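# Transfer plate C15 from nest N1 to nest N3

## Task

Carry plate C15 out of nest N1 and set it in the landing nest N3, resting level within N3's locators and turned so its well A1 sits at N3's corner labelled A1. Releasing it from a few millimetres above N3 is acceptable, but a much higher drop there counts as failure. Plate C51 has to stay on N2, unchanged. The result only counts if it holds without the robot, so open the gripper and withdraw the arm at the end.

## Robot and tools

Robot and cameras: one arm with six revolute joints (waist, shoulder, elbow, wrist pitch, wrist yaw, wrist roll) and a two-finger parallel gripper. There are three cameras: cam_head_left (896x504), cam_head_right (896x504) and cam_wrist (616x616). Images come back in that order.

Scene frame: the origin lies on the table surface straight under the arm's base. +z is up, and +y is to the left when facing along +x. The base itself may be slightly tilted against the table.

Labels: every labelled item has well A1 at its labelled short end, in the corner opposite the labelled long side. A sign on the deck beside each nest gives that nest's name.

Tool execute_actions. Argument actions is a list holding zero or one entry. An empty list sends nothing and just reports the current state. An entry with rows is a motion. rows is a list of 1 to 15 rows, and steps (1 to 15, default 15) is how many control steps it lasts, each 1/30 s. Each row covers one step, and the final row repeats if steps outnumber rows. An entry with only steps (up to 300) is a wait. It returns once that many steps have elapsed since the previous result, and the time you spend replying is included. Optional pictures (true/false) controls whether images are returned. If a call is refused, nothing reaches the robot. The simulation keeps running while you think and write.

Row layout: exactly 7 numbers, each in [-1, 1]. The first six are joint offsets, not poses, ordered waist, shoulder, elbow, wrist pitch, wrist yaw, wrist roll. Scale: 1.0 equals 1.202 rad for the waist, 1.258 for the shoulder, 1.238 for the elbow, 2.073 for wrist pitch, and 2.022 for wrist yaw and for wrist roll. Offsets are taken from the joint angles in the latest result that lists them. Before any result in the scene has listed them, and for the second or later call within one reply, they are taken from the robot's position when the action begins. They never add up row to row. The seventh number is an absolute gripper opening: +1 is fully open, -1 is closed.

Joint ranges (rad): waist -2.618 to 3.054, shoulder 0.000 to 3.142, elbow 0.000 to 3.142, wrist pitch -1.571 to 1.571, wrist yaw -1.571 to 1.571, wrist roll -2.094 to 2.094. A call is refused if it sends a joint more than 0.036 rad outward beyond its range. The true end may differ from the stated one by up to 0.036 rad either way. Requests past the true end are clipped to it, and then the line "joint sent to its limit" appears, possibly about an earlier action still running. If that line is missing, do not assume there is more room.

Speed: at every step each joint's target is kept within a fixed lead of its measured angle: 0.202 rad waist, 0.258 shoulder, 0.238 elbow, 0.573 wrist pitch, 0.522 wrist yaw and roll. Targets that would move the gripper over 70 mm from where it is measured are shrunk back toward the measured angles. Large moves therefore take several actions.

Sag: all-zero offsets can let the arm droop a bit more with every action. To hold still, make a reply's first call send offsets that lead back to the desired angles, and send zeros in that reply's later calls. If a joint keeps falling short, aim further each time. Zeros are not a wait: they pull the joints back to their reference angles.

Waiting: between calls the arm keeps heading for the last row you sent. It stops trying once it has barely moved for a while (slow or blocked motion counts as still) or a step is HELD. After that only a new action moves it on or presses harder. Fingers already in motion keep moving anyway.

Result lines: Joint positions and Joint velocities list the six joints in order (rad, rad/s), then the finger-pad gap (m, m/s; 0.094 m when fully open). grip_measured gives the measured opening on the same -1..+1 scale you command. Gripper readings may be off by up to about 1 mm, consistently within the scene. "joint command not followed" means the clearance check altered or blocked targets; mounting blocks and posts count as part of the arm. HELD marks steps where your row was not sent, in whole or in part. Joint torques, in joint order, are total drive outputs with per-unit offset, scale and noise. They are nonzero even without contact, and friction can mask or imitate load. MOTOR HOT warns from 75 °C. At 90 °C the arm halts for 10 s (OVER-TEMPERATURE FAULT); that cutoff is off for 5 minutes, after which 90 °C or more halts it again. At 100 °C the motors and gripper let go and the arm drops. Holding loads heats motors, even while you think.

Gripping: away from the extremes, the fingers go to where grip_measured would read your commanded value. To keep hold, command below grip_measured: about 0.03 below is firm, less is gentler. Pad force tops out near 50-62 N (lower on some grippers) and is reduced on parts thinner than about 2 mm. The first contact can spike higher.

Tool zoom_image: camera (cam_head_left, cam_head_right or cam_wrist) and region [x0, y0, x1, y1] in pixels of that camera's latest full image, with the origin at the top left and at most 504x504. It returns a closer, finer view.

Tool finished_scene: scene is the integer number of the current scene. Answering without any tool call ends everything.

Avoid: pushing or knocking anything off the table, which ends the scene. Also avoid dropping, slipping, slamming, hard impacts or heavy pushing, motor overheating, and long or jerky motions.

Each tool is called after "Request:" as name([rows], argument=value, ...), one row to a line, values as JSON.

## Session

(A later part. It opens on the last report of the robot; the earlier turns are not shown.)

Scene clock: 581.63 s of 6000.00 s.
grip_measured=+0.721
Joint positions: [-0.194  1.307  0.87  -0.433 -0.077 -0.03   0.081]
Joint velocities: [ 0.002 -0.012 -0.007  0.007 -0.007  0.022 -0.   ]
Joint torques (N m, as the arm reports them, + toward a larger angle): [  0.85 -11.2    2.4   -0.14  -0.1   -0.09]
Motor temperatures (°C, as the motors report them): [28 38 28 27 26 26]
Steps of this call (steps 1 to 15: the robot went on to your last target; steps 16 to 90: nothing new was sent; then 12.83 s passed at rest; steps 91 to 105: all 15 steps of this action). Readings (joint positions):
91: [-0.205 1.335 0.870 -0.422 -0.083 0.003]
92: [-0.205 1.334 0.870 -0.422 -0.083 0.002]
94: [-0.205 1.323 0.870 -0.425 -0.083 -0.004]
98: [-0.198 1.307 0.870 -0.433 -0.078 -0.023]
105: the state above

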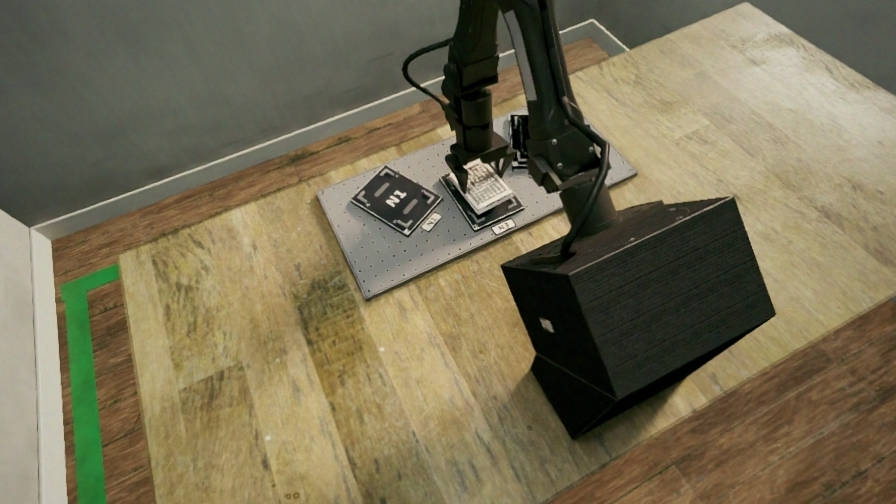

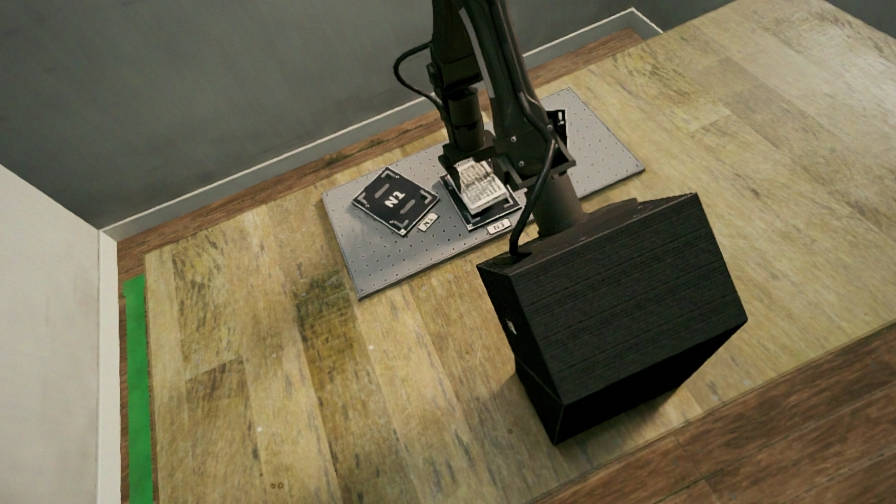

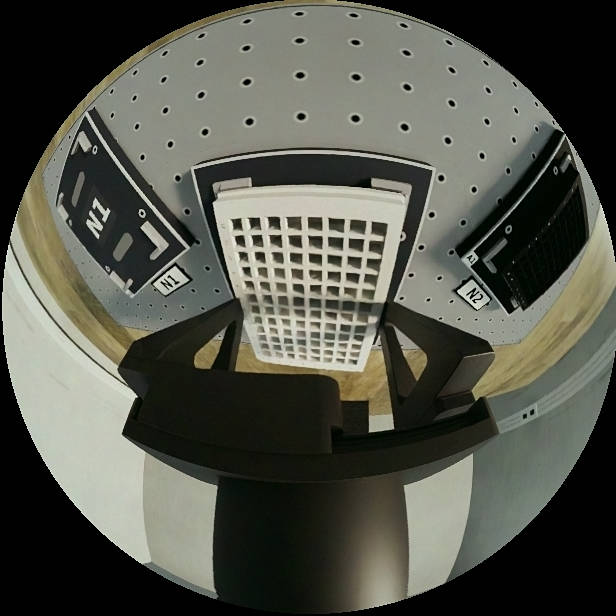

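Request:
execute_actions([
  {"rows":[[0,0,0,0.008,0,0,0.68],[0,0.008,0,0.013,0,0,0.68],[0,0.016,0,0.017,0,0,0.68],[0,0.022,0,0.021,0,0,0.68],[0,0.026,0,0.024,0,0,0.68],[0,0.03,0,0.027,0,0,0.68],[0,0.033,0,0.027,0,0,0.68]],"steps":14},
])

Request:
zoom_image(camera="cam_wrist", region=[180,140,450,340])

Scene clock: 595.83 s of 6000.00 s.
grip_measured=+0.719
Joint positions: [-0.194  1.342  0.87  -0.403 -0.077 -0.032  0.081]
Joint velocities: [-0.007 -0.007  0.027 -0.022 -0.051  0.037 -0.001]
Joint torques (N m, as the arm reports them, + toward a larger angle): [ 0.2  -8.44  2.24 -0.08 -0.05  0.  ]
Motor temperatures (°C, as the motors report them): [28 39 28 27 26 26]
Steps of this call (steps 1 to 15: the robot went on to your last target; steps 16 to 90: nothing new was sent; then 10.73 s passed at rest; steps 91 to 104: all 14 steps of this action). Readings (joint positions):
91: [-0.194 1.307 0.870 -0.433 -0.077 -0.032]
92: [-0.194 1.307 0.870 -0.433 -0.077 -0.032]
94: [-0.194 1.312 0.870 -0.429 -0.077 -0.032]
98: [-0.194 1.338 0.870 -0.408 -0.077 -0.032]
104: the state above

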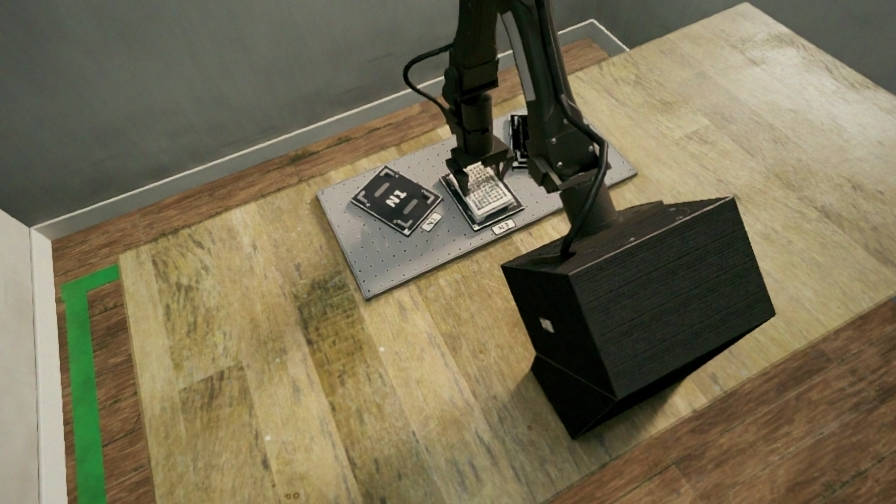

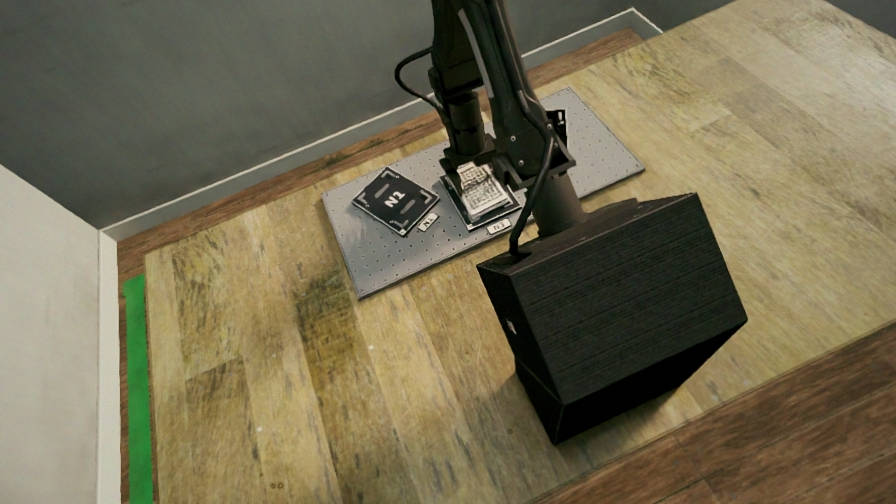

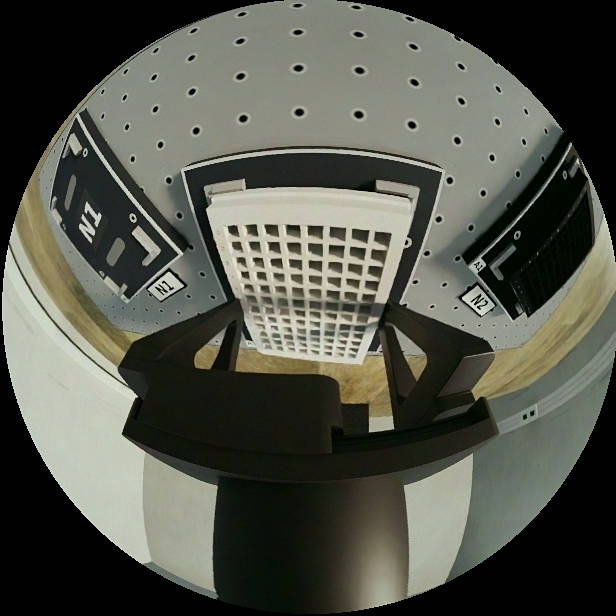

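Region (180, 140, 450, 340) of cam_wrist's 616x616 image, scaled by 1.867, with more detail than that image has; it fills the top 373 rows of this view, and the rest is white.

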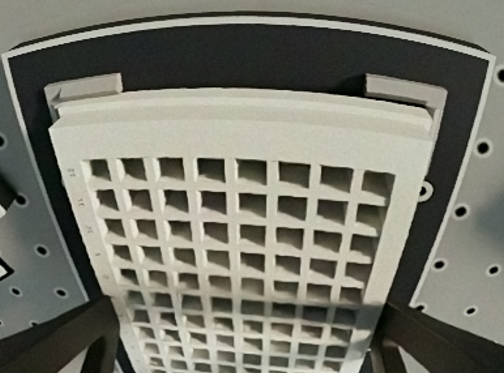

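Request:
zoom_image(camera="cam_head_left", region=[430,150,540,240])

Region (430, 150, 540, 240) of cam_head_left's 896x504 image, scaled by 4.582, with more detail than that image has; it fills the top 412 rows of this view, and the rest is white.

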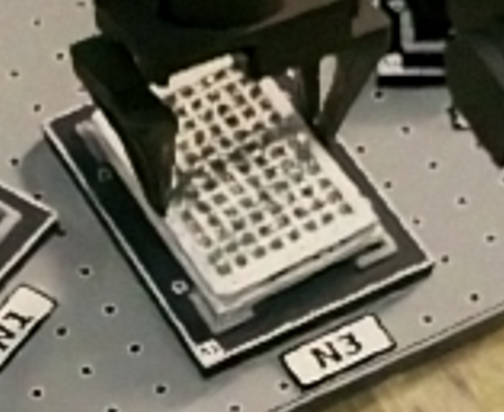

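Request:
execute_actions([
  {"rows":[[0,-0.008,0,0,0,0,0.72],[0,-0.012,0,0,0,0,0.75],[0,-0.012,0,0,0,0,0.78],[0,-0.012,0,0,0,0,0.82],[0,-0.012,0,0,0,0,0.86],[0,-0.012,0,0,0,0,0.9]],"steps":15},
])

Request:
zoom_image(camera="cam_wrist", region=[180,140,450,380])

Request:
zoom_image(camera="cam_head_left", region=[430,150,540,240])

Scene clock: 625.30 s of 6000.00 s.
grip_measured=+0.897
Joint positions: [-0.194  1.342  0.87  -0.403 -0.077 -0.032  0.089]
Joint velocities: [ 0.007 -0.002 -0.007  0.007 -0.022 -0.022  0.   ]
Joint torques (N m, as the arm reports them, + toward a larger angle): [  0.03 -10.38   2.19  -0.41  -0.04  -0.01]
Motor temperatures (°C, as the motors report them): [28 38 28 27 26 26]
Steps of this call (steps 1 to 15: the robot went on to your last target; steps 16 to 90: nothing new was sent; then 25.97 s passed at rest; steps 91 to 105: all 15 steps of this action). Readings (joint positions):
91: [-0.194 1.342 0.870 -0.403 -0.077 -0.032]
92: [-0.194 1.342 0.870 -0.403 -0.077 -0.032]
94: [-0.194 1.342 0.870 -0.403 -0.077 -0.032]
98: [-0.194 1.342 0.870 -0.403 -0.077 -0.032]
105: the state above

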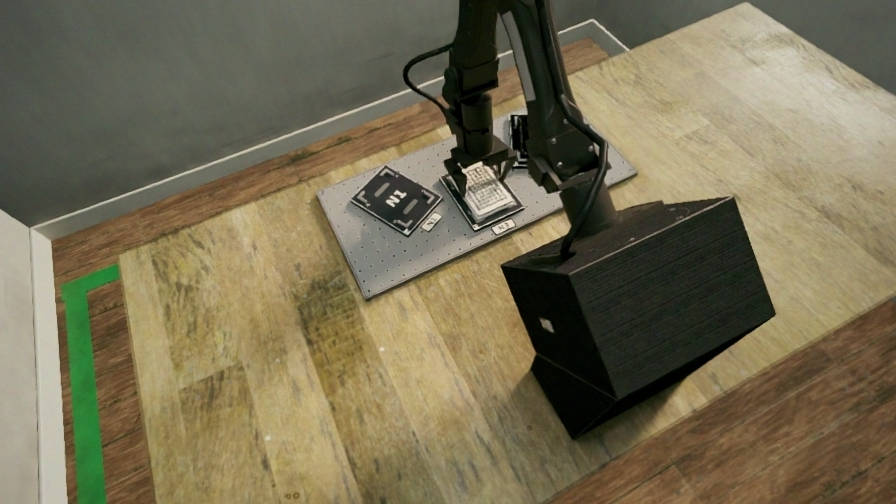

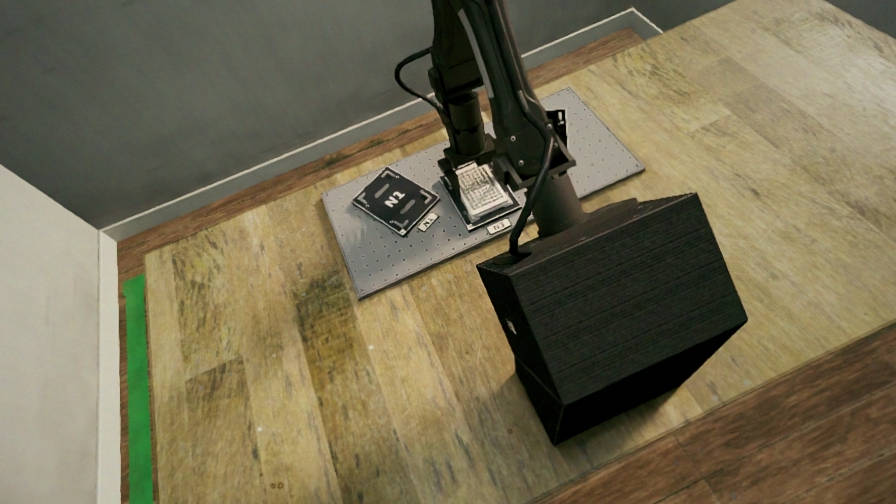

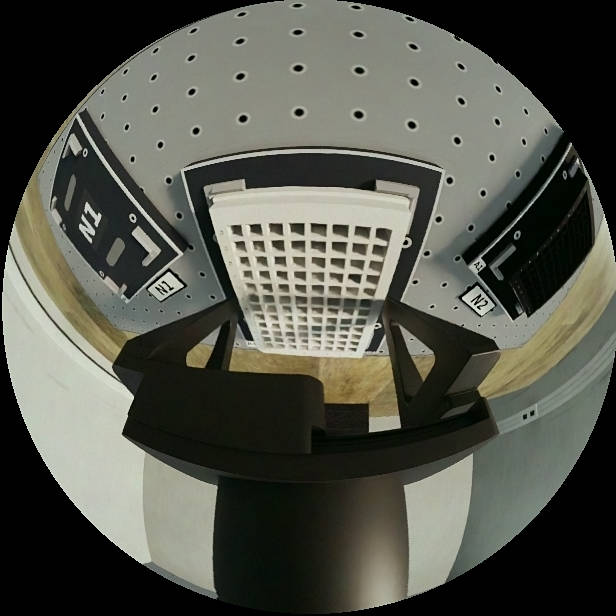

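Region (180, 140, 450, 380) of cam_wrist's 616x616 image, scaled by 1.867, with more detail than that image has.

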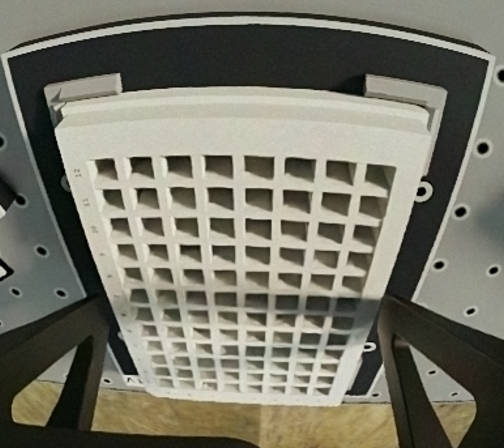

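Region (430, 150, 540, 240) of cam_head_left's 896x504 image, scaled by 4.582, with more detail than that image has; it fills the top 412 rows of this view, and the rest is white.

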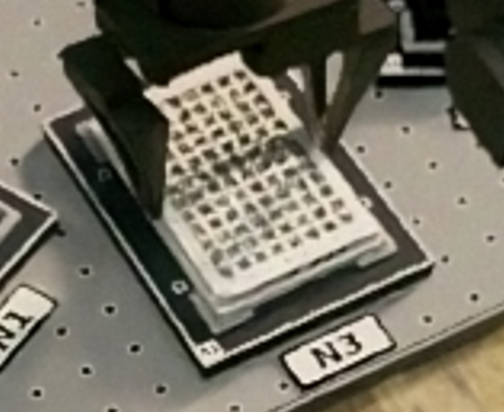

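Request:
execute_actions([
  {"rows":[[0,-0.02,0,0,0,0,1],[0,-0.03,0,-0.005,0,0,1],[0,-0.045,0,-0.012,0,0,1],[0,-0.06,0,-0.02,0,0,1],[0,-0.08,0,-0.03,0,0,1],[0,-0.1,0,-0.042,0,0,1],[0,-0.12,0,-0.055,0,0,1],[0,-0.145,0,-0.07,0,0,1],[0,-0.17,0,-0.085,0,0,1],[0.03,-0.19,0,-0.095,0,0,1],[0.08,-0.2,0,-0.1,0,0,1],[0.14,-0.2,0,-0.1,0,0,1],[0.2,-0.2,0,-0.1,0,0,1]],"steps":15},
], pictures=false)

Request:
execute_actions([
  {"steps":15},
])

Request:
zoom_image(camera="cam_head_left", region=[430,140,540,240])

Request:
zoom_image(camera="cam_head_right", region=[430,140,540,240])

Scene clock: 644.97 s of 6000.00 s.
grip_measured=+0.999
Joint positions: [ 0.01   1.098  0.87  -0.556 -0.072 -0.03   0.094]
Joint velocities: [ 1.077  0.007 -0.002 -0.227 -0.227 -0.007 -0.   ]
Joint torques (N m, as the arm reports them, + toward a larger angle): [-1.59 -8.87  3.27 -0.42  0.17 -0.02]
Motor temperatures (°C, as the motors report them): [28 39 28 27 26 26]
Steps of this call (steps 1 to 15: the robot went on to your last target; steps 16 to 90: nothing new was sent; then 16.17 s passed at rest; steps 91 to 105: all 15 steps of this action). Readings (joint positions):
91: [-0.194 1.342 0.870 -0.403 -0.077 -0.032]
92: [-0.194 1.341 0.870 -0.403 -0.077 -0.032]
94: [-0.194 1.327 0.870 -0.413 -0.077 -0.032]
98: [-0.194 1.240 0.870 -0.462 -0.077 -0.032]
105: the state above

Scene clock: 645.47 s of 6000.00 s.
grip_measured=+0.999
Joint positions: [ 0.047  1.098  0.87  -0.6   -0.079 -0.03   0.094]
Joint velocities: [-0.007  0.002  0.002 -0.007 -0.007  0.022 -0.   ]
Joint torques (N m, as the arm reports them, + toward a larger angle): [ 0.73 -8.9   3.28 -0.38 -0.17 -0.01]
Motor temperatures (°C, as the motors report them): [28 39 28 27 26 26]
Steps of this call (steps 1 to 15: the robot went on to your last target). Readings (joint positions):
1: [0.036 1.098 0.870 -0.564 -0.079 -0.030]
2: [0.047 1.098 0.870 -0.574 -0.082 -0.030]
4: [0.047 1.098 0.870 -0.585 -0.080 -0.030]
8: [0.047 1.098 0.870 -0.595 -0.079 -0.030]
15: the state above

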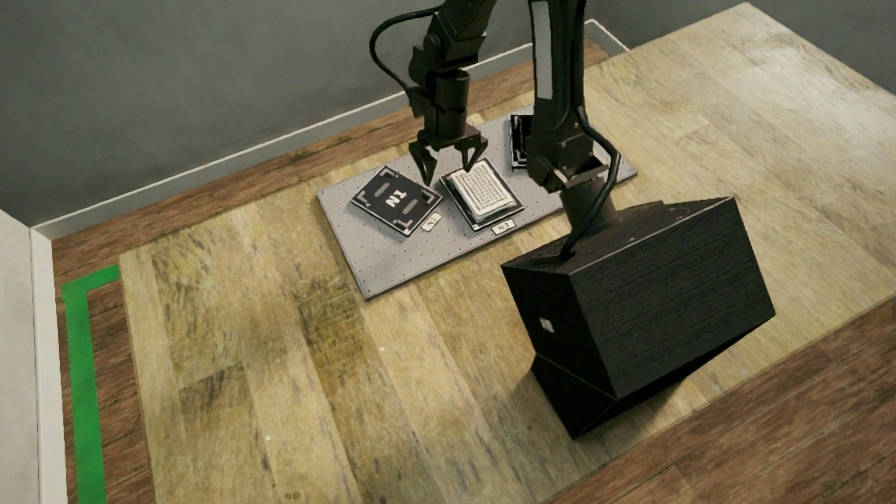

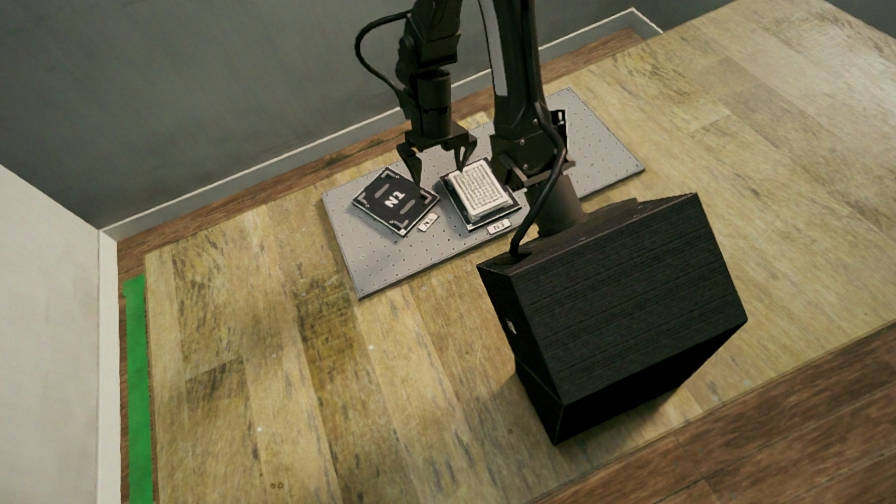

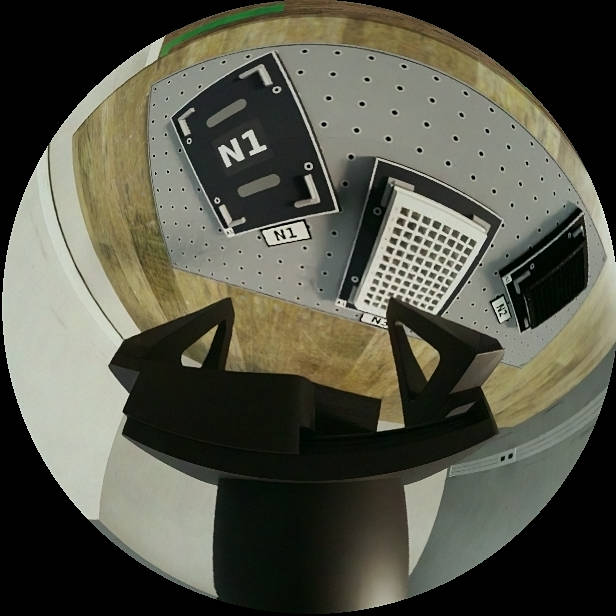

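Region (430, 140, 540, 240) of cam_head_left's 896x504 image, scaled by 4.582, with more detail than that image has; it fills the top 458 rows of this view, and the rest is white.

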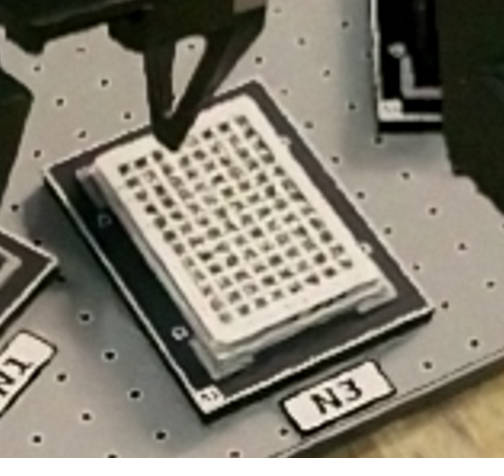

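Region (430, 140, 540, 240) of cam_head_right's 896x504 image, scaled by 4.582, with more detail than that image has; it fills the top 458 rows of this view, and the rest is white.

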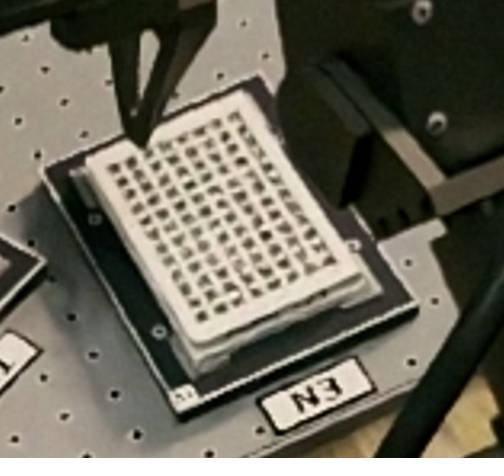

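Request:
zoom_image(camera="cam_wrist", region=[330,140,520,320])

Region (330, 140, 520, 320) of cam_wrist's 616x616 image, scaled by 2.653, with more detail than that image has; it fills the top 477 rows of this view, and the rest is white.

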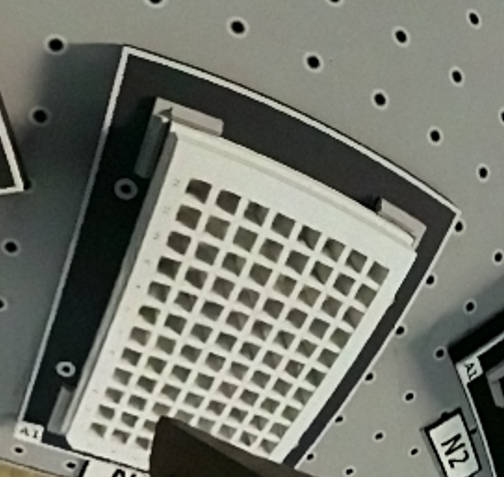

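Request:
finished_scene(scene=1)

The scene is finished: the task was done.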